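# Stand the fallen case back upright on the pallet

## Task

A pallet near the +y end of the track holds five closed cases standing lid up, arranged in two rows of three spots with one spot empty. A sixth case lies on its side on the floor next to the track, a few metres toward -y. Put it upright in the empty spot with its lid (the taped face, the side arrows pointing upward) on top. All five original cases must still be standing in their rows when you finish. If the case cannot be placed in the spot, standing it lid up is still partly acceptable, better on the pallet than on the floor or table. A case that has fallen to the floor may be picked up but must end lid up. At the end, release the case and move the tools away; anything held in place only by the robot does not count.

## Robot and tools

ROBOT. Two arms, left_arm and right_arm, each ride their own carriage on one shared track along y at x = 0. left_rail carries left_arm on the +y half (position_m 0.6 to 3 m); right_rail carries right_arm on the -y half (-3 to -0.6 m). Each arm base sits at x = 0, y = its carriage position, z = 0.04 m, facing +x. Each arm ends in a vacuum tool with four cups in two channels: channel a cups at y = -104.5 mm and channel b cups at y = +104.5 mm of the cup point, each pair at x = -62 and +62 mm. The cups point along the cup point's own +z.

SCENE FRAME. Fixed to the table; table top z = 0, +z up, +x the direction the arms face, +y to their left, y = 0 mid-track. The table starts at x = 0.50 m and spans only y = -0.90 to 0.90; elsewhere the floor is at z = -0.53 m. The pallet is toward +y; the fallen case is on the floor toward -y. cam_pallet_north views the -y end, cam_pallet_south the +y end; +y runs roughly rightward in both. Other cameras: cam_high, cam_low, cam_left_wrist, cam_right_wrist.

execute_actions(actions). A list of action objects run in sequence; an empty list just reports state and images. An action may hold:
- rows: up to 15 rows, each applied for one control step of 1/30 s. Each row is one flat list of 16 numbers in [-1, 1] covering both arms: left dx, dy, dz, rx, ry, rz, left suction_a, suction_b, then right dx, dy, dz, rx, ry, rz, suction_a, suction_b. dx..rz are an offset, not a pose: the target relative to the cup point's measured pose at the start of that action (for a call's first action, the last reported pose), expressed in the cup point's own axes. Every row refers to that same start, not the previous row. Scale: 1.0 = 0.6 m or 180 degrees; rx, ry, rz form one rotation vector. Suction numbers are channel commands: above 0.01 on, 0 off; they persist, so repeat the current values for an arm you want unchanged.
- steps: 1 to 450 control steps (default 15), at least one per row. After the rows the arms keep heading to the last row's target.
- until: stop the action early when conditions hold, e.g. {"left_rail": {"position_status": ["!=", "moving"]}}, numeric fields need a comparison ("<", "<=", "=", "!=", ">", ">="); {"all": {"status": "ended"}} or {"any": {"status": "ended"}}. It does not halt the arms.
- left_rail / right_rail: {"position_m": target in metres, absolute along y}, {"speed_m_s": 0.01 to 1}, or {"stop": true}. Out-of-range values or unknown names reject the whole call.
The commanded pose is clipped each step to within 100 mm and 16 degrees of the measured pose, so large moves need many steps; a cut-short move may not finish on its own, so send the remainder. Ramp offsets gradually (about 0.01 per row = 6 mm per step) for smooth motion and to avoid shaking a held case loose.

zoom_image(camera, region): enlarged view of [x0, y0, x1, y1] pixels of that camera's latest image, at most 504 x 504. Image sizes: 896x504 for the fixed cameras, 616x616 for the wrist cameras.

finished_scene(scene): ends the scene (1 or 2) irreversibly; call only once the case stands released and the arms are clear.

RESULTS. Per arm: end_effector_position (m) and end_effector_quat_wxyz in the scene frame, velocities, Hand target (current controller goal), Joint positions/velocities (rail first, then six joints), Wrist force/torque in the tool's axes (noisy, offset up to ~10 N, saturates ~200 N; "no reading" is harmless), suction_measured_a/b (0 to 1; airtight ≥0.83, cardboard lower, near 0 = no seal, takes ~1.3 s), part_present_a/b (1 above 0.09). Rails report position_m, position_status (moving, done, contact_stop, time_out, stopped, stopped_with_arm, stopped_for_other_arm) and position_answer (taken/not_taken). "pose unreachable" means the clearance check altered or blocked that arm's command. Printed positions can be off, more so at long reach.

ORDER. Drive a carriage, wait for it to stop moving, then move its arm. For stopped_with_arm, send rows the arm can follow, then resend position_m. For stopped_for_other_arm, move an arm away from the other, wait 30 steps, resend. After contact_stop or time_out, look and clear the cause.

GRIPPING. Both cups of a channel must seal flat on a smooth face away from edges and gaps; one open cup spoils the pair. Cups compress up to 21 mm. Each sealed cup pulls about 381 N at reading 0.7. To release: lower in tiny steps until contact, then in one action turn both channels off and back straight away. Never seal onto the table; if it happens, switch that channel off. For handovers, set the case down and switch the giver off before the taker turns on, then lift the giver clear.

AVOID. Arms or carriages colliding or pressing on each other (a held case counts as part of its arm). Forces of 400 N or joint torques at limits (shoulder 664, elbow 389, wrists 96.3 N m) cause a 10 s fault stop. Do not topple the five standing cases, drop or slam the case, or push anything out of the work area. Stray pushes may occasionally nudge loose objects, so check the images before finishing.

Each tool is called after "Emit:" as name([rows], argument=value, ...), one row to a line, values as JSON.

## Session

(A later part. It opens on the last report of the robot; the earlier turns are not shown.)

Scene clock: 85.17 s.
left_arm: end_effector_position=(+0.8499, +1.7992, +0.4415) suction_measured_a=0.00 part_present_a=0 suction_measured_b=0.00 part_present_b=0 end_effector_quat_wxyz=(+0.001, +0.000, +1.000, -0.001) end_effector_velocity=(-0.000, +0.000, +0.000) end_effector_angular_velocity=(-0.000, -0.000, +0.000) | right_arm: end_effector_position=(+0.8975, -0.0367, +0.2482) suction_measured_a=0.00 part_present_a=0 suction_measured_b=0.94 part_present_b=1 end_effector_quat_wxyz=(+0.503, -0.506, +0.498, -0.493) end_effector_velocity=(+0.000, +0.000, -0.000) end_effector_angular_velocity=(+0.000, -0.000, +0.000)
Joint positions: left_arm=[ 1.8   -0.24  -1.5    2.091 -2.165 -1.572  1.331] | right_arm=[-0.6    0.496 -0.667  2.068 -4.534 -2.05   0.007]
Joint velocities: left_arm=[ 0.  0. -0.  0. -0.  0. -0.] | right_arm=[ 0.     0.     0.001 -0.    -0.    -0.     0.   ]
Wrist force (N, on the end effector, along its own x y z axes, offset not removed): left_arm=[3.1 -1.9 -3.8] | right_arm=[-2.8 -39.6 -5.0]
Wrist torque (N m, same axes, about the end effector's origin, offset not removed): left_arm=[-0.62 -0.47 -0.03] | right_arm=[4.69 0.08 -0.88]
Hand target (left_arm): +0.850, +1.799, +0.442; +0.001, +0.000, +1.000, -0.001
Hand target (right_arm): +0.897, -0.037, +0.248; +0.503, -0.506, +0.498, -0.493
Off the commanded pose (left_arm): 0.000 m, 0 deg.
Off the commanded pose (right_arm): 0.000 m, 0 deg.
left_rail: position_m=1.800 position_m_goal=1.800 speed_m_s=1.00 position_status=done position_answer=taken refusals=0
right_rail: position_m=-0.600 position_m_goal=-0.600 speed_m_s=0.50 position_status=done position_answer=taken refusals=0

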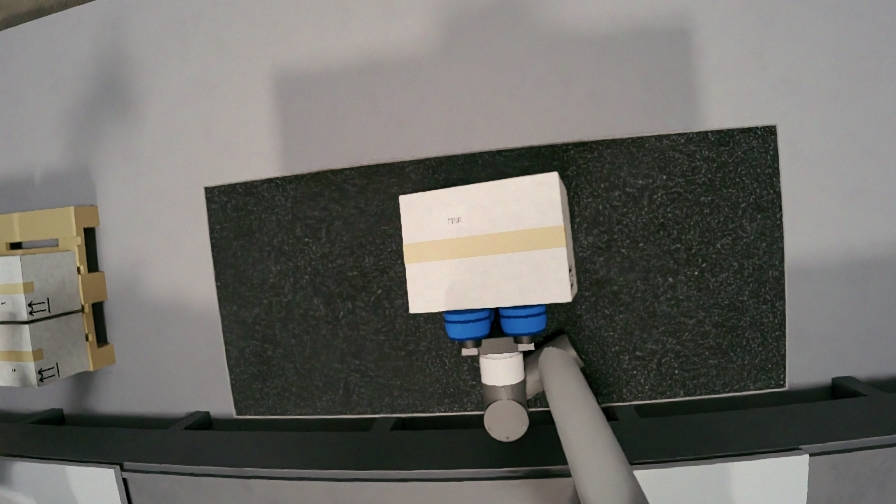

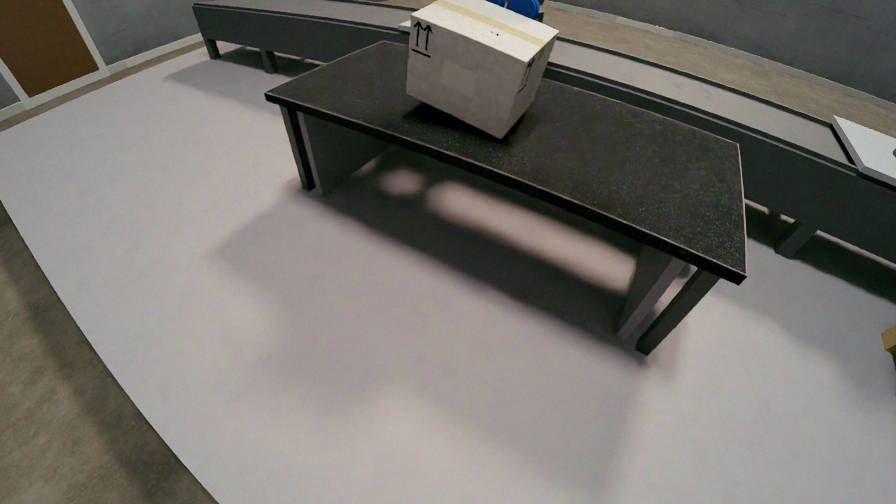

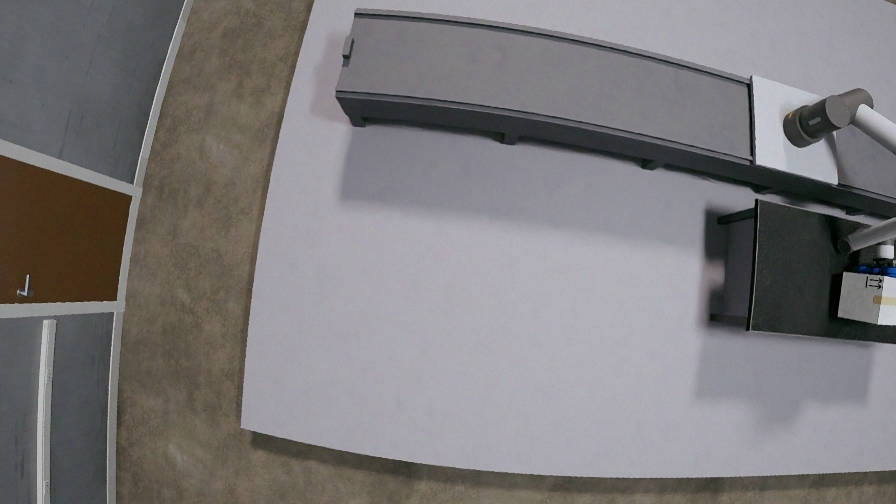

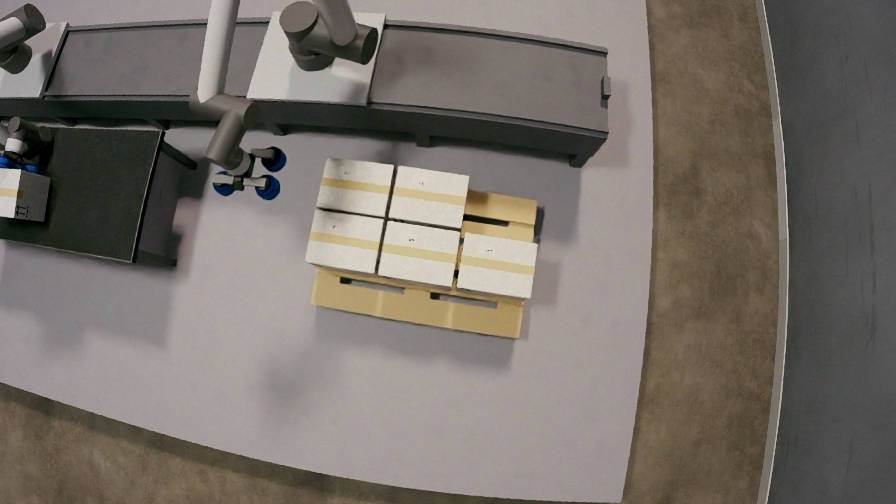

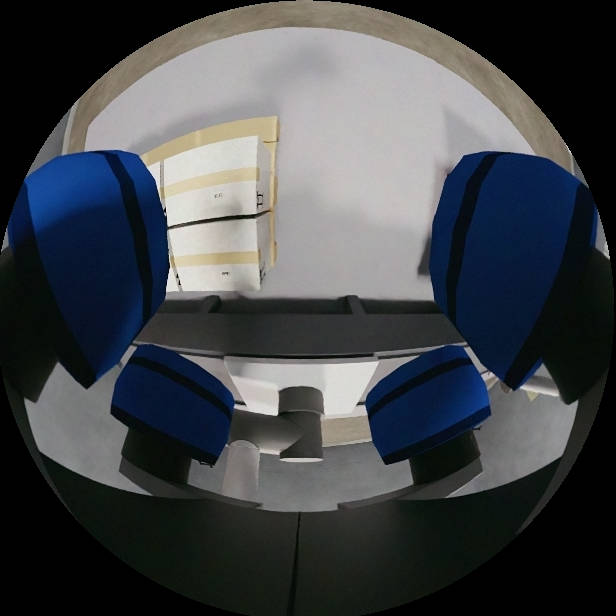

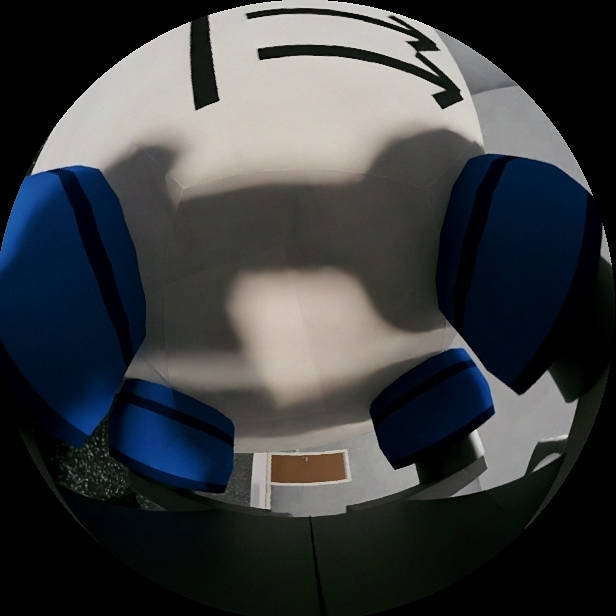

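Emit:
execute_actions([
  {"rows":[[0,0,0,0,0,0,0,0,0,0.008,0,0,0,0,0,1],[0,0,0,0,0,0,0,0,0,0.018,0,0,0,0,0,1]],"steps":15},
  {"rows":[[0,0,0,0,0,0,0,0,0,0,-0.25,0,0,0,0,0]],"steps":40},
  {"rows":[[0,0,0,0,0,0,0,0,0.7,-0.3,0,0,0,0,0,0]],"steps":70},
  {"right_rail":{"position_m":-2.0,"speed_m_s":1},"steps":100,"until":{"right_rail":{"position_status":["!=","moving"]}}},
  {"left_rail":{"position_m":0.6},"steps":100,"until":{"left_rail":{"position_status":["!=","moving"]}}},
  {"rows":[[-0.2,-1,0.18,0,0,0,0,0,0,0,0,0,0,0,0,0]],"steps":90},
])

Scene clock: 104.27 s.
left_arm: end_effector_position=(+0.9694, -0.0011, +0.3339) suction_measured_a=0.00 part_present_a=0 suction_measured_b=0.00 part_present_b=0 end_effector_quat_wxyz=(+0.000, +0.000, +1.000, -0.001) end_effector_velocity=(-0.000, -0.000, -0.000) end_effector_angular_velocity=(+0.000, +0.000, -0.000) | right_arm: end_effector_position=(+0.7571, -1.8591, +0.4198) suction_measured_a=0.00 part_present_a=0 suction_measured_b=0.00 part_present_b=0 end_effector_quat_wxyz=(+0.494, -0.513, +0.506, -0.486) end_effector_velocity=(-0.000, +0.000, -0.000) end_effector_angular_velocity=(-0.000, +0.000, +0.000)
Joint positions: left_arm=[ 0.6   -0.732 -1.121  1.753 -2.205 -1.572  0.839] | right_arm=[-2.    -0.14  -0.997  2.607 -4.713 -1.417 -0.005]
Joint velocities: left_arm=[ 0. -0.  0. -0.  0. -0. -0.] | right_arm=[ 0.  0. -0.  0.  0.  0. -0.]
Wrist force (N, on the end effector, along its own x y z axes, offset not removed): left_arm=[3.6 1.0 -2.3] | right_arm=[-2.3 -3.5 -1.5]
Wrist torque (N m, same axes, about the end effector's origin, offset not removed): left_arm=[-0.08 -0.59 -0.09] | right_arm=[-0.48 -0.09 -0.23]
Hand target (left_arm): +0.969, -0.001, +0.334; +0.000, +0.000, +1.000, -0.001
Hand target (right_arm): +0.757, -1.859, +0.420; +0.494, -0.513, +0.506, -0.486
Off the commanded pose (left_arm): 0.001 m, 0 deg.
Off the commanded pose (right_arm): 0.000 m, 0 deg.
left_rail: position_m=0.600 position_m_goal=0.600 speed_m_s=1.00 position_status=done position_answer=taken refusals=0
right_rail: position_m=-2.000 position_m_goal=-2.000 speed_m_s=1.00 position_status=done position_answer=taken refusals=0
joint sent to its limit (right arm) — the command would take joint 5 (wrist 1) past its lower limit, so that joint was sent only as far as its limit.

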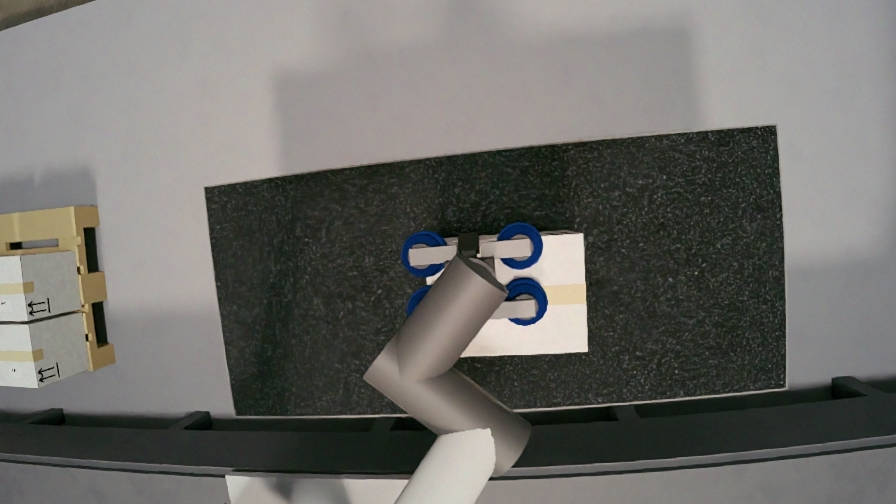

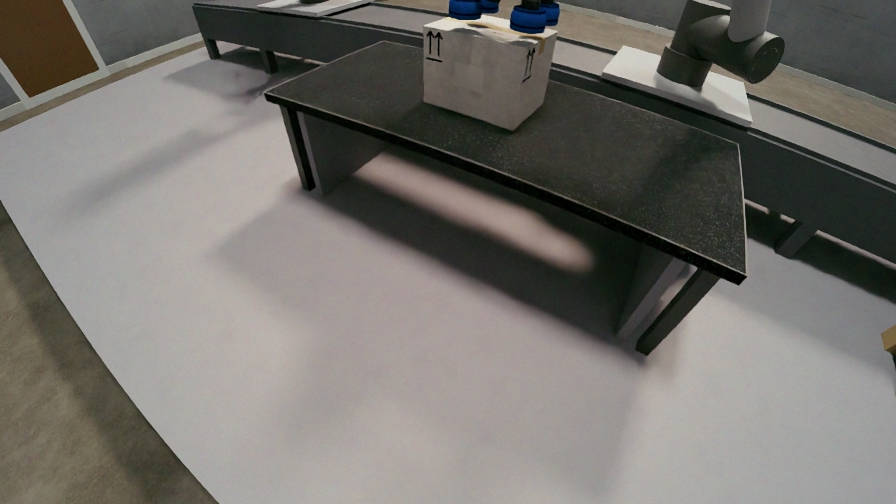

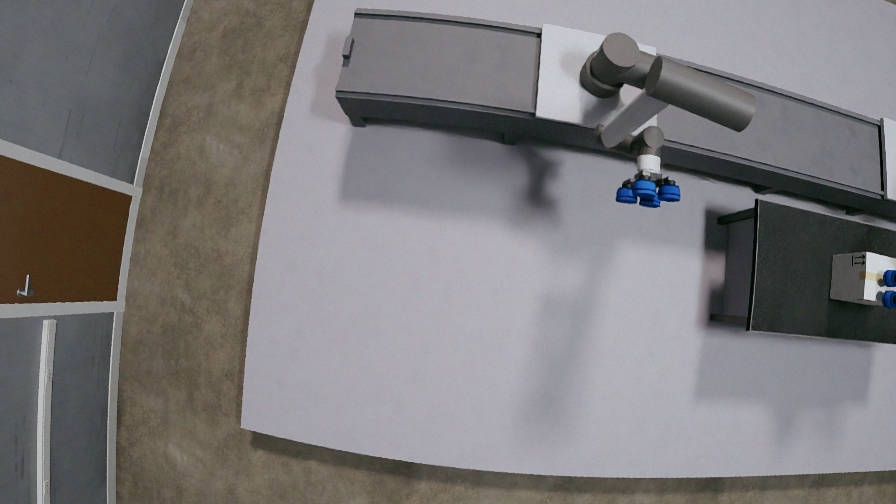

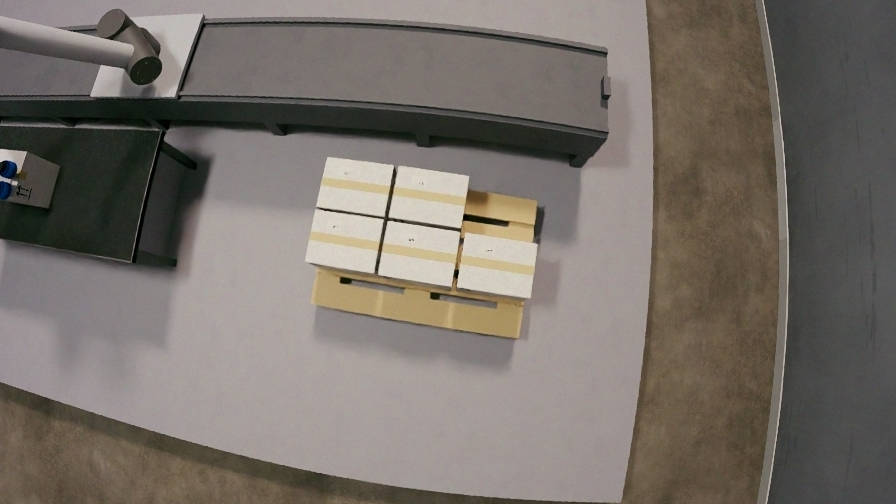

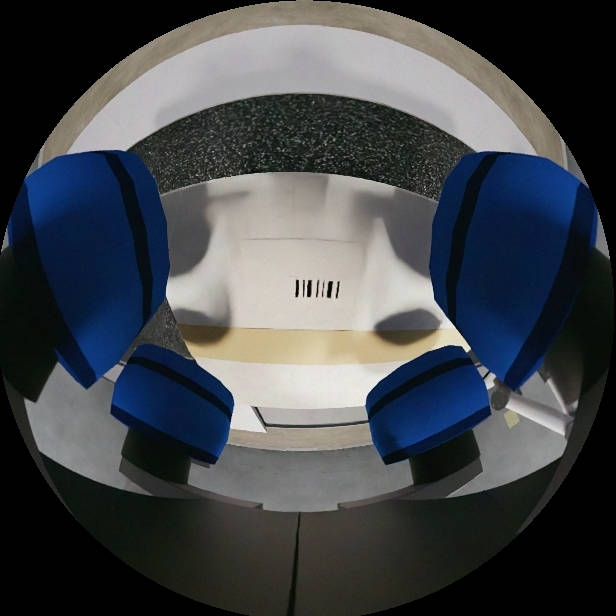

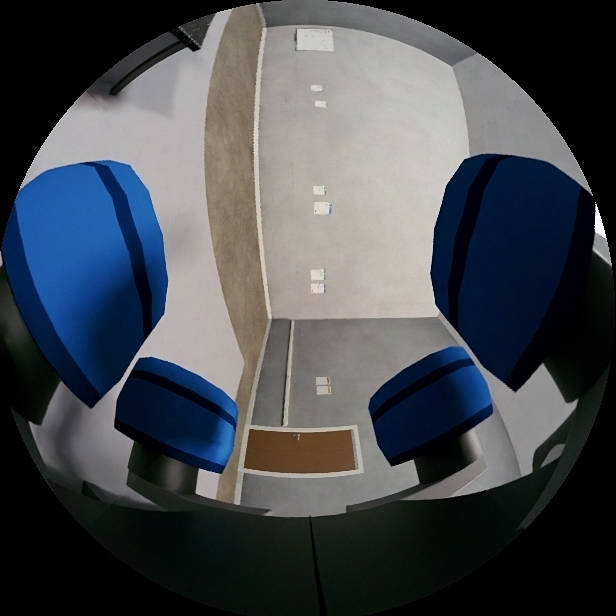

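Emit:
execute_actions([
  {"rows":[[0.06,-0.085,0.05,0,0,0,0,0,0,0,0,0,0,0,0,0]],"steps":30},
  {"rows":[[0,0,0.02,0,0,0,1,1,0,0,0,0,0,0,0,0],[0,0,0.04,0,0,0,1,1,0,0,0,0,0,0,0,0],[0,0,0.055,0,0,0,1,1,0,0,0,0,0,0,0,0]],"steps":55},
])

Scene clock: 110.57 s.
left_arm: end_effector_position=(+0.9334, -0.0520, +0.2709) suction_measured_a=0.95 part_present_a=1 suction_measured_b=0.95 part_present_b=1 end_effector_quat_wxyz=(+0.000, +0.000, +1.000, -0.001) end_effector_velocity=(+0.000, +0.000, -0.000) end_effector_angular_velocity=(+0.000, +0.000, +0.000) | right_arm: end_effector_position=(+0.7571, -1.8591, +0.4198) suction_measured_a=0.00 part_present_a=0 suction_measured_b=0.00 part_present_b=0 end_effector_quat_wxyz=(+0.494, -0.513, +0.506, -0.486) end_effector_velocity=(-0.000, -0.000, +0.000) end_effector_angular_velocity=(+0.000, -0.000, -0.000)
Joint positions: left_arm=[ 0.6   -0.787 -1.076  1.788 -2.284 -1.572  0.784] | right_arm=[-2.    -0.14  -0.997  2.607 -4.713 -1.417 -0.005]
Joint velocities: left_arm=[ 0.  0.  0. -0. -0.  0.  0.] | right_arm=[ 0. -0. -0. -0. -0. -0.  0.]
Wrist force (N, on the end effector, along its own x y z axes, offset not removed): left_arm=[5.3 1.4 -37.2] | right_arm=[-3.7 -8.4 0.2]
Wrist torque (N m, same axes, about the end effector's origin, offset not removed): left_arm=[0.27 -3.27 -0.09] | right_arm=[-0.96 0.16 0.01]
Hand target (left_arm): +0.933, -0.052, +0.271; +0.000, +0.000, +1.000, -0.001
Hand target (right_arm): +0.757, -1.859, +0.420; +0.494, -0.513, +0.506, -0.486
Off the commanded pose (left_arm): 0.000 m, 0 deg.
Off the commanded pose (right_arm): 0.000 m, 0 deg.
left_rail: position_m=0.600 position_m_goal=0.600 speed_m_s=1.00 position_status=done position_answer=taken refusals=0
right_rail: position_m=-2.000 position_m_goal=-2.000 speed_m_s=1.00 position_status=done position_answer=taken refusals=0

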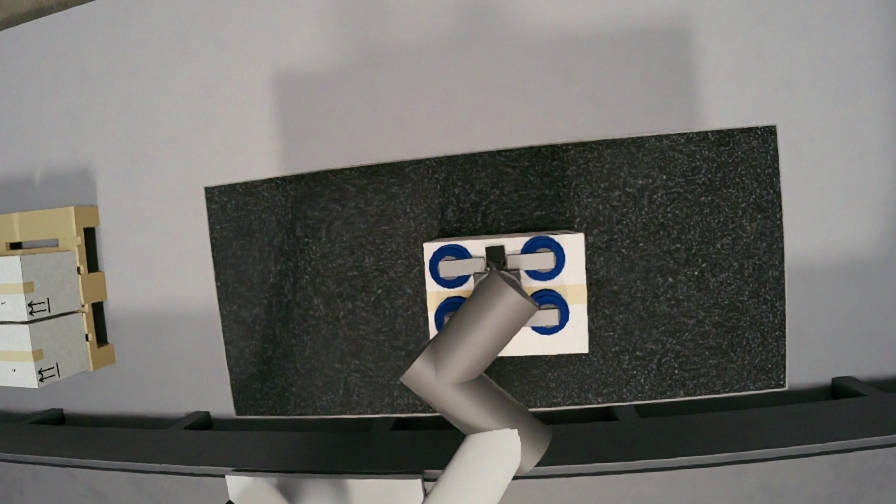

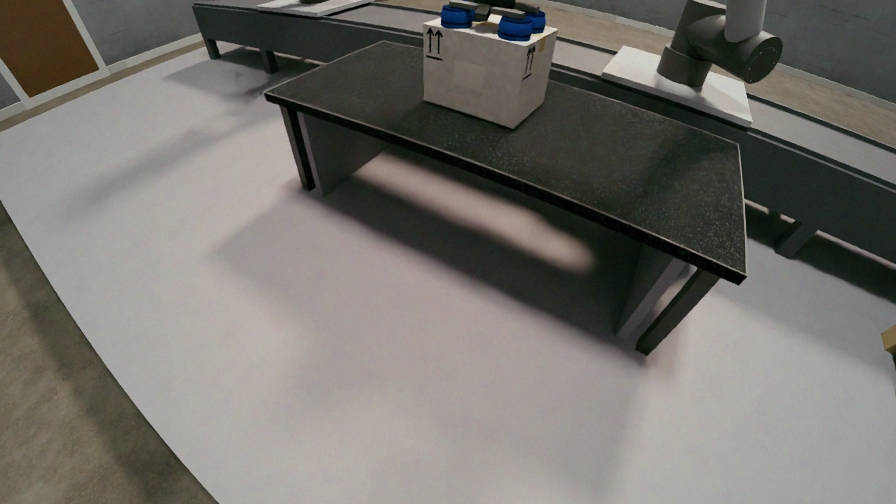

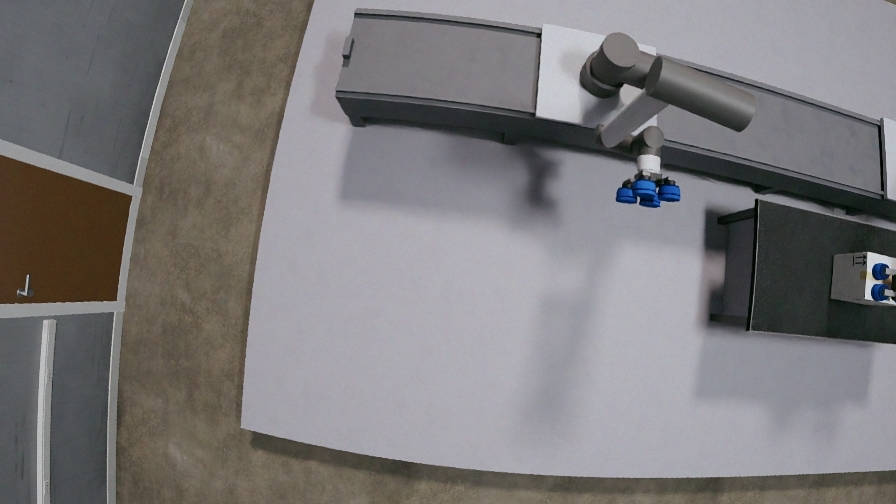

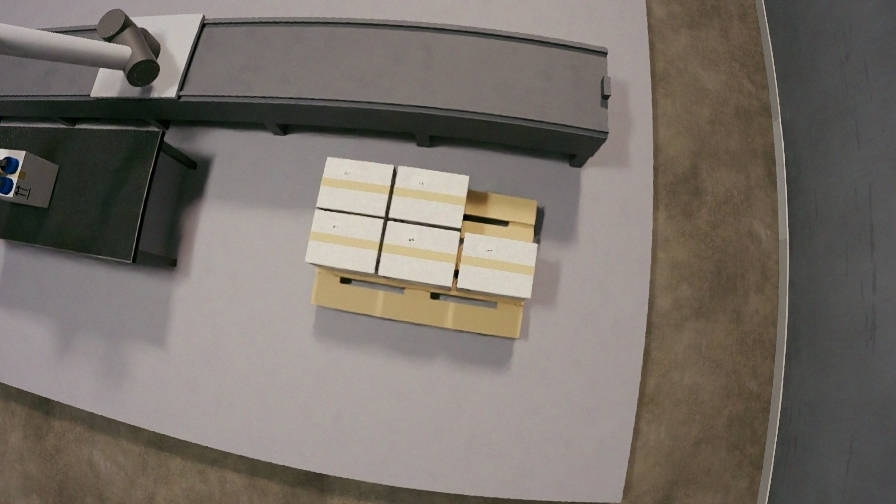

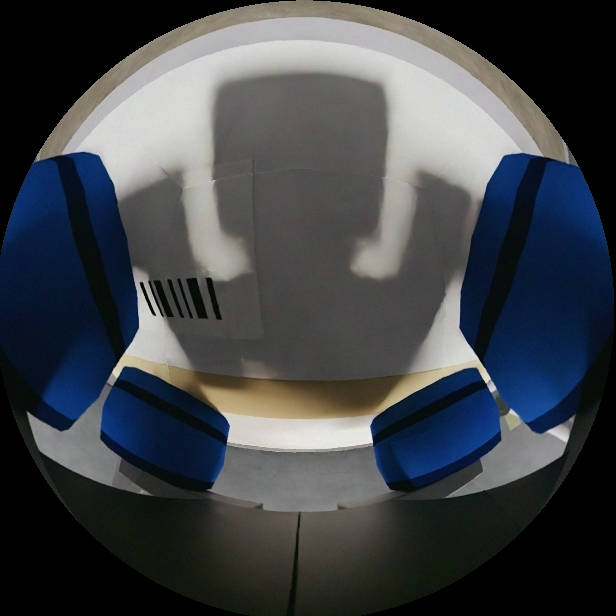

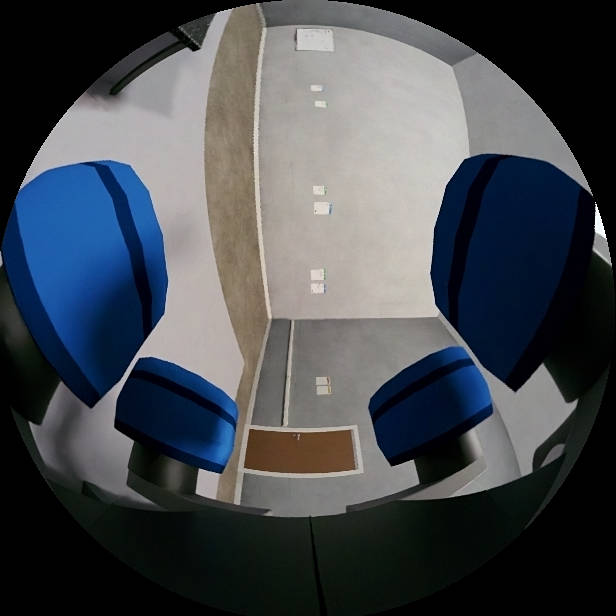

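Emit:
execute_actions([
  {"rows":[[0,0,-0.03,0,0,0,1,1,0,0,0,0,0,0,0,0],[0,0,-0.08,0,0,0,1,1,0,0,0,0,0,0,0,0],[0,0,-0.15,0,0,0,1,1,0,0,0,0,0,0,0,0],[0,0,-0.3,0,0,0,1,1,0,0,0,0,0,0,0,0]],"steps":50},
  {"rows":[[0.05,0.1,0,0,0,0,1,1,0,0,0,0,0,0,0,0],[0.1,0.25,0,0,0,0,1,1,0,0,0,0,0,0,0,0],[0.3,1,0,0,0,0,1,1,0,0,0,0,0,0,0,0]],"steps":100,"left_rail":{"position_m":3.0,"speed_m_s":0.7}},
  {"steps":200,"until":{"all":{"status":"ended"}}},
  {"rows":[[0.05,0.07,0.1,0,0,0,1,1,0,0,0,0,0,0,0,0],[0.12,0.16,0.42,0,0,0,1,1,0,0,0,0,0,0,0,0]],"steps":70},
])

Emit:
zoom_image(camera="cam_pallet_south", region=[380,120,620,310])

Scene clock: 129.03 s.
left_arm: end_effector_position=(+0.6823, +3.0442, +0.1982) suction_measured_a=0.95 part_present_a=1 suction_measured_b=0.95 part_present_b=1 end_effector_quat_wxyz=(+0.001, +0.000, +1.000, -0.001) end_effector_velocity=(-0.000, +0.000, -0.000) end_effector_angular_velocity=(+0.000, +0.000, +0.000) | right_arm: end_effector_position=(+0.7571, -1.8591, +0.4198) suction_measured_a=0.00 part_present_a=0 suction_measured_b=0.00 part_present_b=0 end_effector_quat_wxyz=(+0.494, -0.513, +0.506, -0.486) end_effector_velocity=(-0.000, +0.000, +0.000) end_effector_angular_velocity=(-0.000, -0.000, -0.000)
Joint positions: left_arm=[ 3.    -0.233 -1.402  2.473 -2.644 -1.572  1.338] | right_arm=[-2.    -0.14  -0.997  2.607 -4.713 -1.417 -0.005]
Joint velocities: left_arm=[ 0.  0.  0.  0. -0. -0.  0.] | right_arm=[ 0.  0. -0.  0.  0. -0. -0.]
Wrist force (N, on the end effector, along its own x y z axes, offset not removed): left_arm=[5.0 0.6 -39.3] | right_arm=[-7.3 -6.5 -1.2]
Wrist torque (N m, same axes, about the end effector's origin, offset not removed): left_arm=[0.07 -3.23 -0.10] | right_arm=[-0.63 0.71 -0.26]
Hand target (left_arm): +0.682, +3.044, +0.198; +0.001, +0.000, +1.000, -0.001
Hand target (right_arm): +0.757, -1.859, +0.420; +0.494, -0.513, +0.506, -0.486
Off the commanded pose (left_arm): 0.000 m, 0 deg.
Off the commanded pose (right_arm): 0.000 m, 0 deg.
left_rail: position_m=3.000 position_m_goal=3.000 speed_m_s=0.70 position_status=done position_answer=taken refusals=0
right_rail: position_m=-2.000 position_m_goal=-2.000 speed_m_s=1.00 position_status=done position_answer=taken refusals=0

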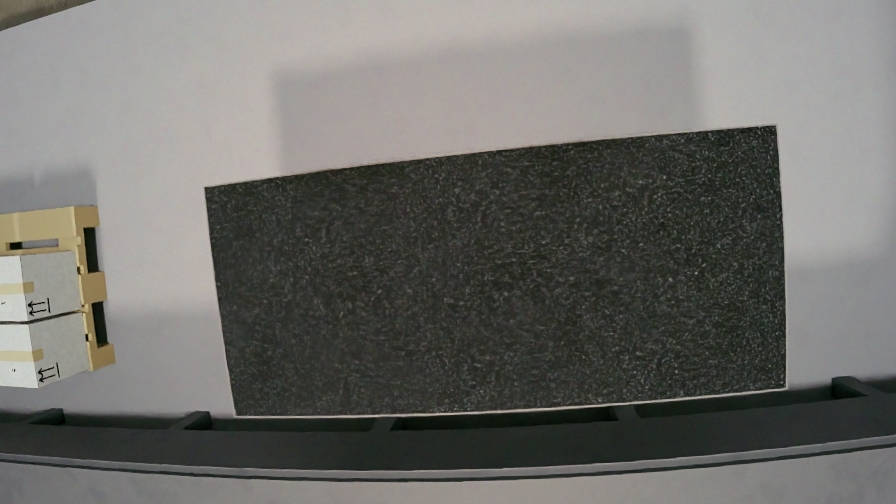

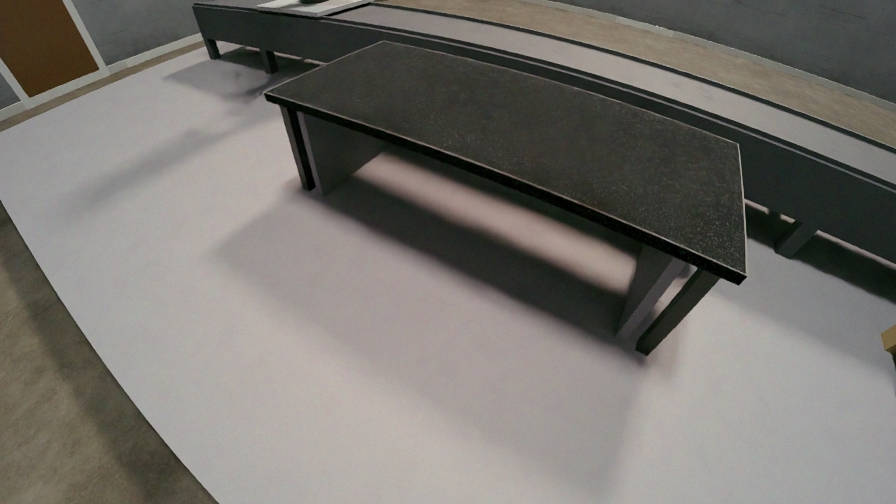

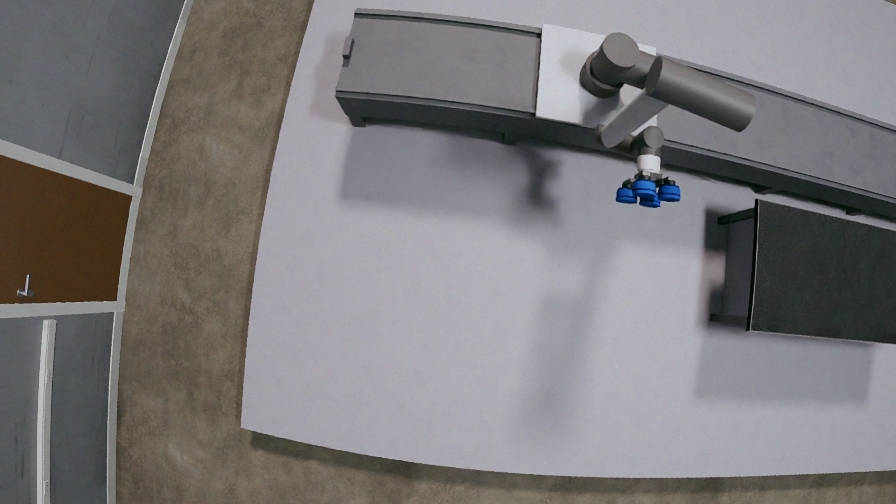

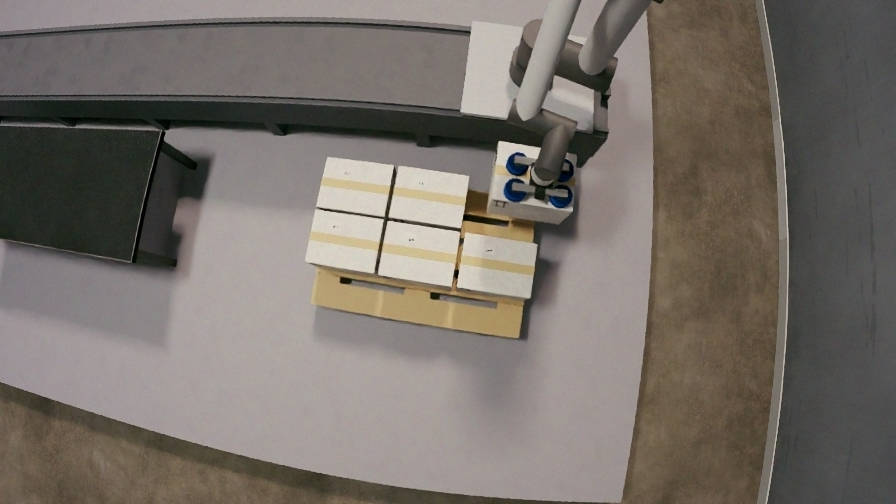

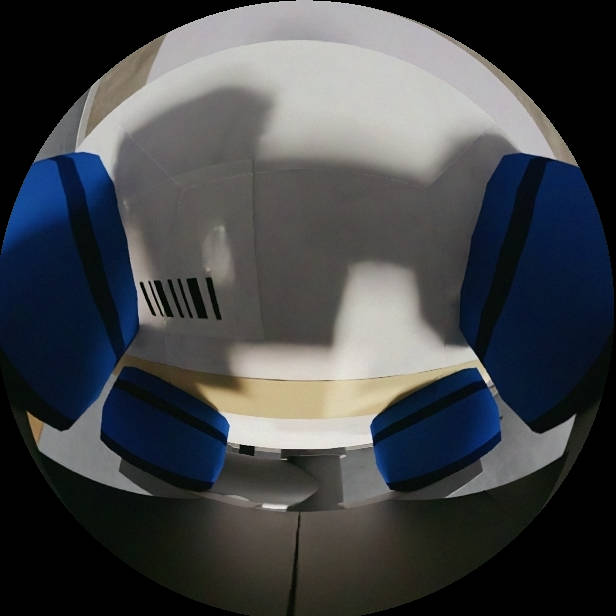

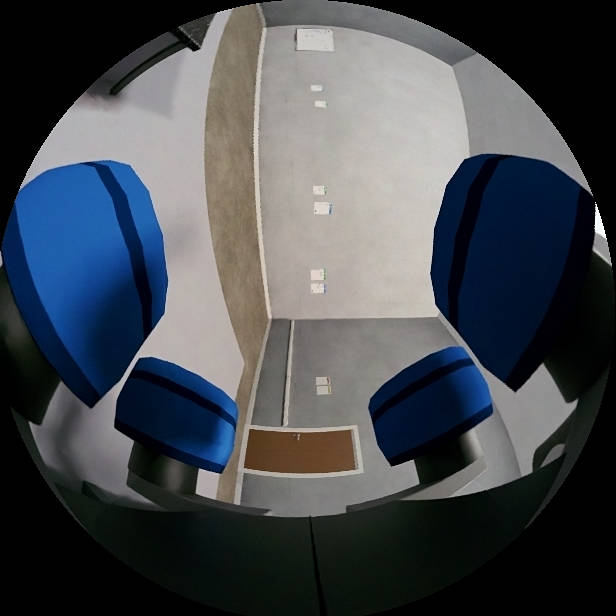

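Region (380, 120, 620, 310) of cam_pallet_south's 896x504 image, scaled by 2.100, with more detail than that image has; it fills the top 399 rows of this view, and the rest is white.

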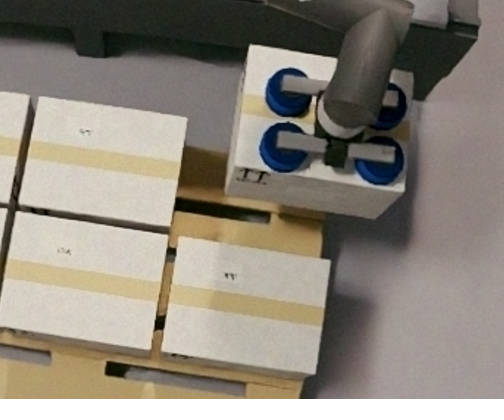

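Emit:
execute_actions([
  {"rows":[[-0.02,-0.05,0,0,0,0,1,1,0,0,0,0,0,0,0,0],[-0.04,-0.1,0,0,0,0,1,1,0,0,0,0,0,0,0,0],[-0.05,-0.15,0,0,0,0,1,1,0,0,0,0,0,0,0,0],[-0.05,-0.2,0,0,0,0,1,1,0,0,0,0,0,0,0,0]],"steps":45},
])

Emit:
zoom_image(camera="cam_pallet_south", region=[380,120,620,310])

Scene clock: 147.87 s.
left_arm: end_effector_position=(+0.7122, +2.9241, +0.1982) suction_measured_a=0.95 part_present_a=1 suction_measured_b=0.95 part_present_b=1 end_effector_quat_wxyz=(+0.001, +0.000, +1.000, -0.001) end_effector_velocity=(+0.000, -0.000, -0.000) end_effector_angular_velocity=(+0.000, +0.000, -0.000) | right_arm: end_effector_position=(+0.7571, -1.8591, +0.4198) suction_measured_a=0.00 part_present_a=0 suction_measured_b=0.00 part_present_b=0 end_effector_quat_wxyz=(+0.494, -0.513, +0.506, -0.486) end_effector_velocity=(+0.000, +0.000, -0.000) end_effector_angular_velocity=(+0.000, +0.000, -0.000)
Joint positions: left_arm=[ 3.    -0.39  -1.372  2.43  -2.631 -1.572  1.181] | right_arm=[-2.    -0.14  -0.997  2.607 -4.713 -1.417 -0.005]
Joint velocities: left_arm=[ 0. -0.  0. -0.  0. -0. -0.] | right_arm=[ 0.  0.  0. -0. -0. -0.  0.]
Wrist force (N, on the end effector, along its own x y z axes, offset not removed): left_arm=[1.5 -2.6 -38.4] | right_arm=[-6.6 -8.7 -0.2]
Wrist torque (N m, same axes, about the end effector's origin, offset not removed): left_arm=[-0.26 -2.80 -0.15] | right_arm=[-1.24 0.59 -0.18]
Hand target (left_arm): +0.712, +2.924, +0.198; +0.001, +0.000, +1.000, -0.001
Hand target (right_arm): +0.757, -1.859, +0.420; +0.494, -0.513, +0.506, -0.486
Off the commanded pose (left_arm): 0.000 m, 0 deg.
Off the commanded pose (right_arm): 0.000 m, 0 deg.
left_rail: position_m=3.000 position_m_goal=3.000 speed_m_s=0.70 position_status=done position_answer=taken refusals=0
right_rail: position_m=-2.000 position_m_goal=-2.000 speed_m_s=1.00 position_status=done position_answer=taken refusals=0

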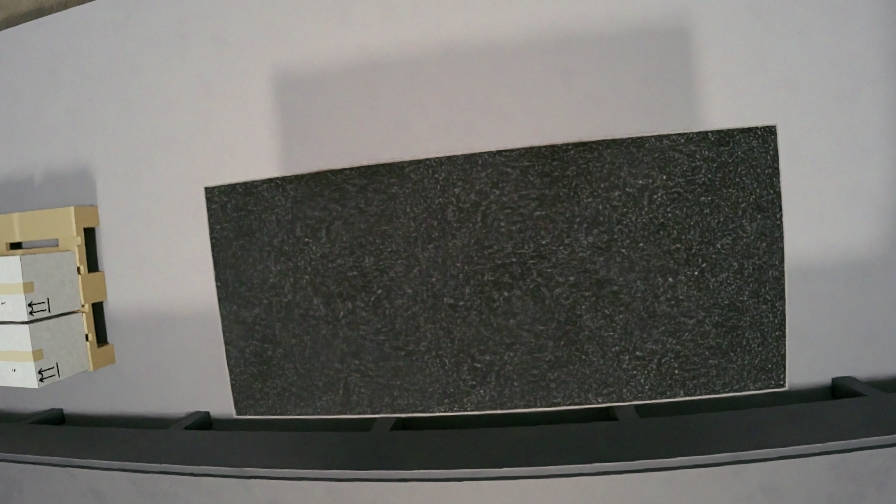

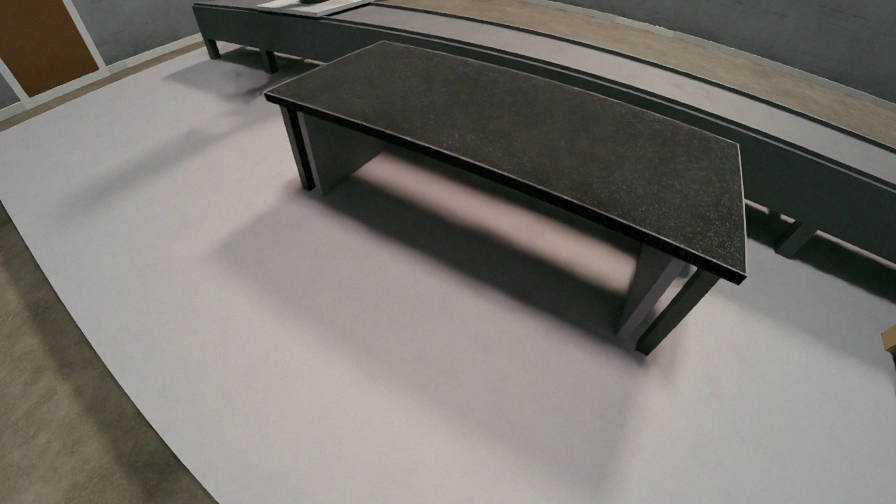

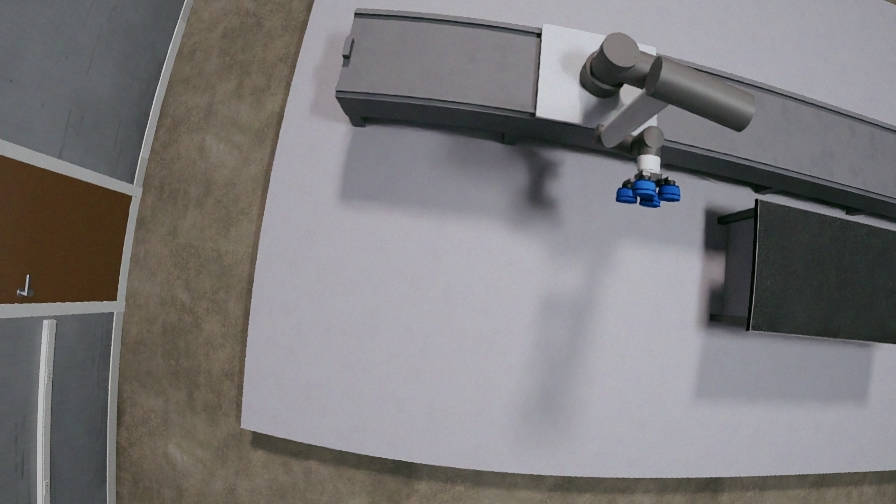

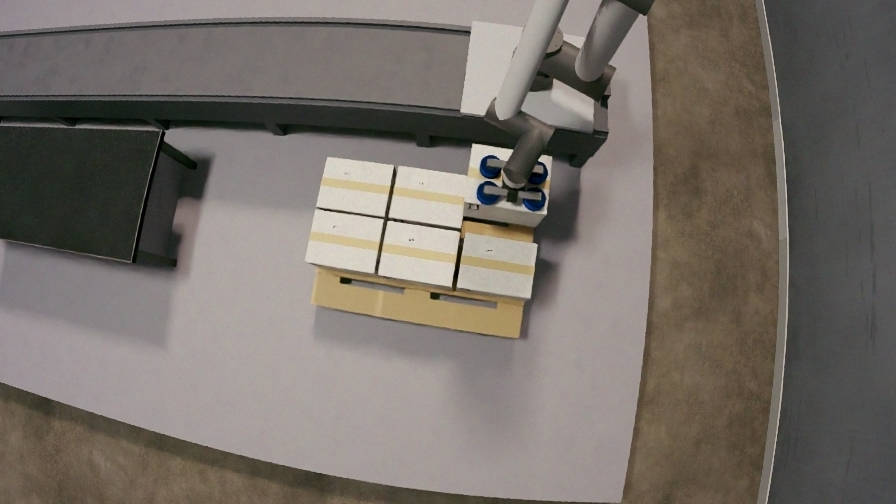

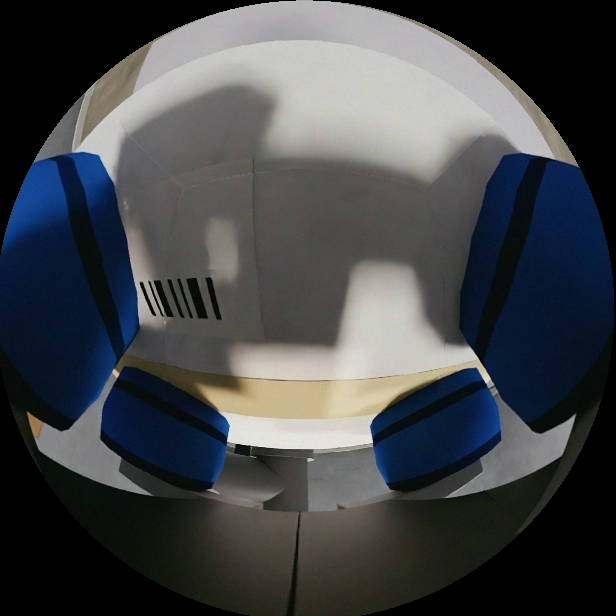

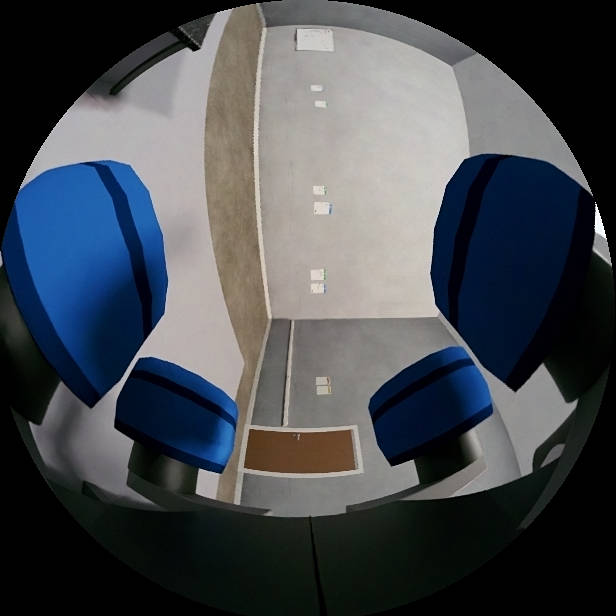

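Region (380, 120, 620, 310) of cam_pallet_south's 896x504 image, scaled by 2.100, with more detail than that image has; it fills the top 399 rows of this view, and the rest is white.

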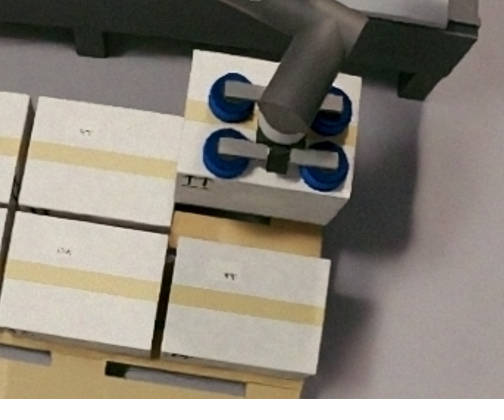

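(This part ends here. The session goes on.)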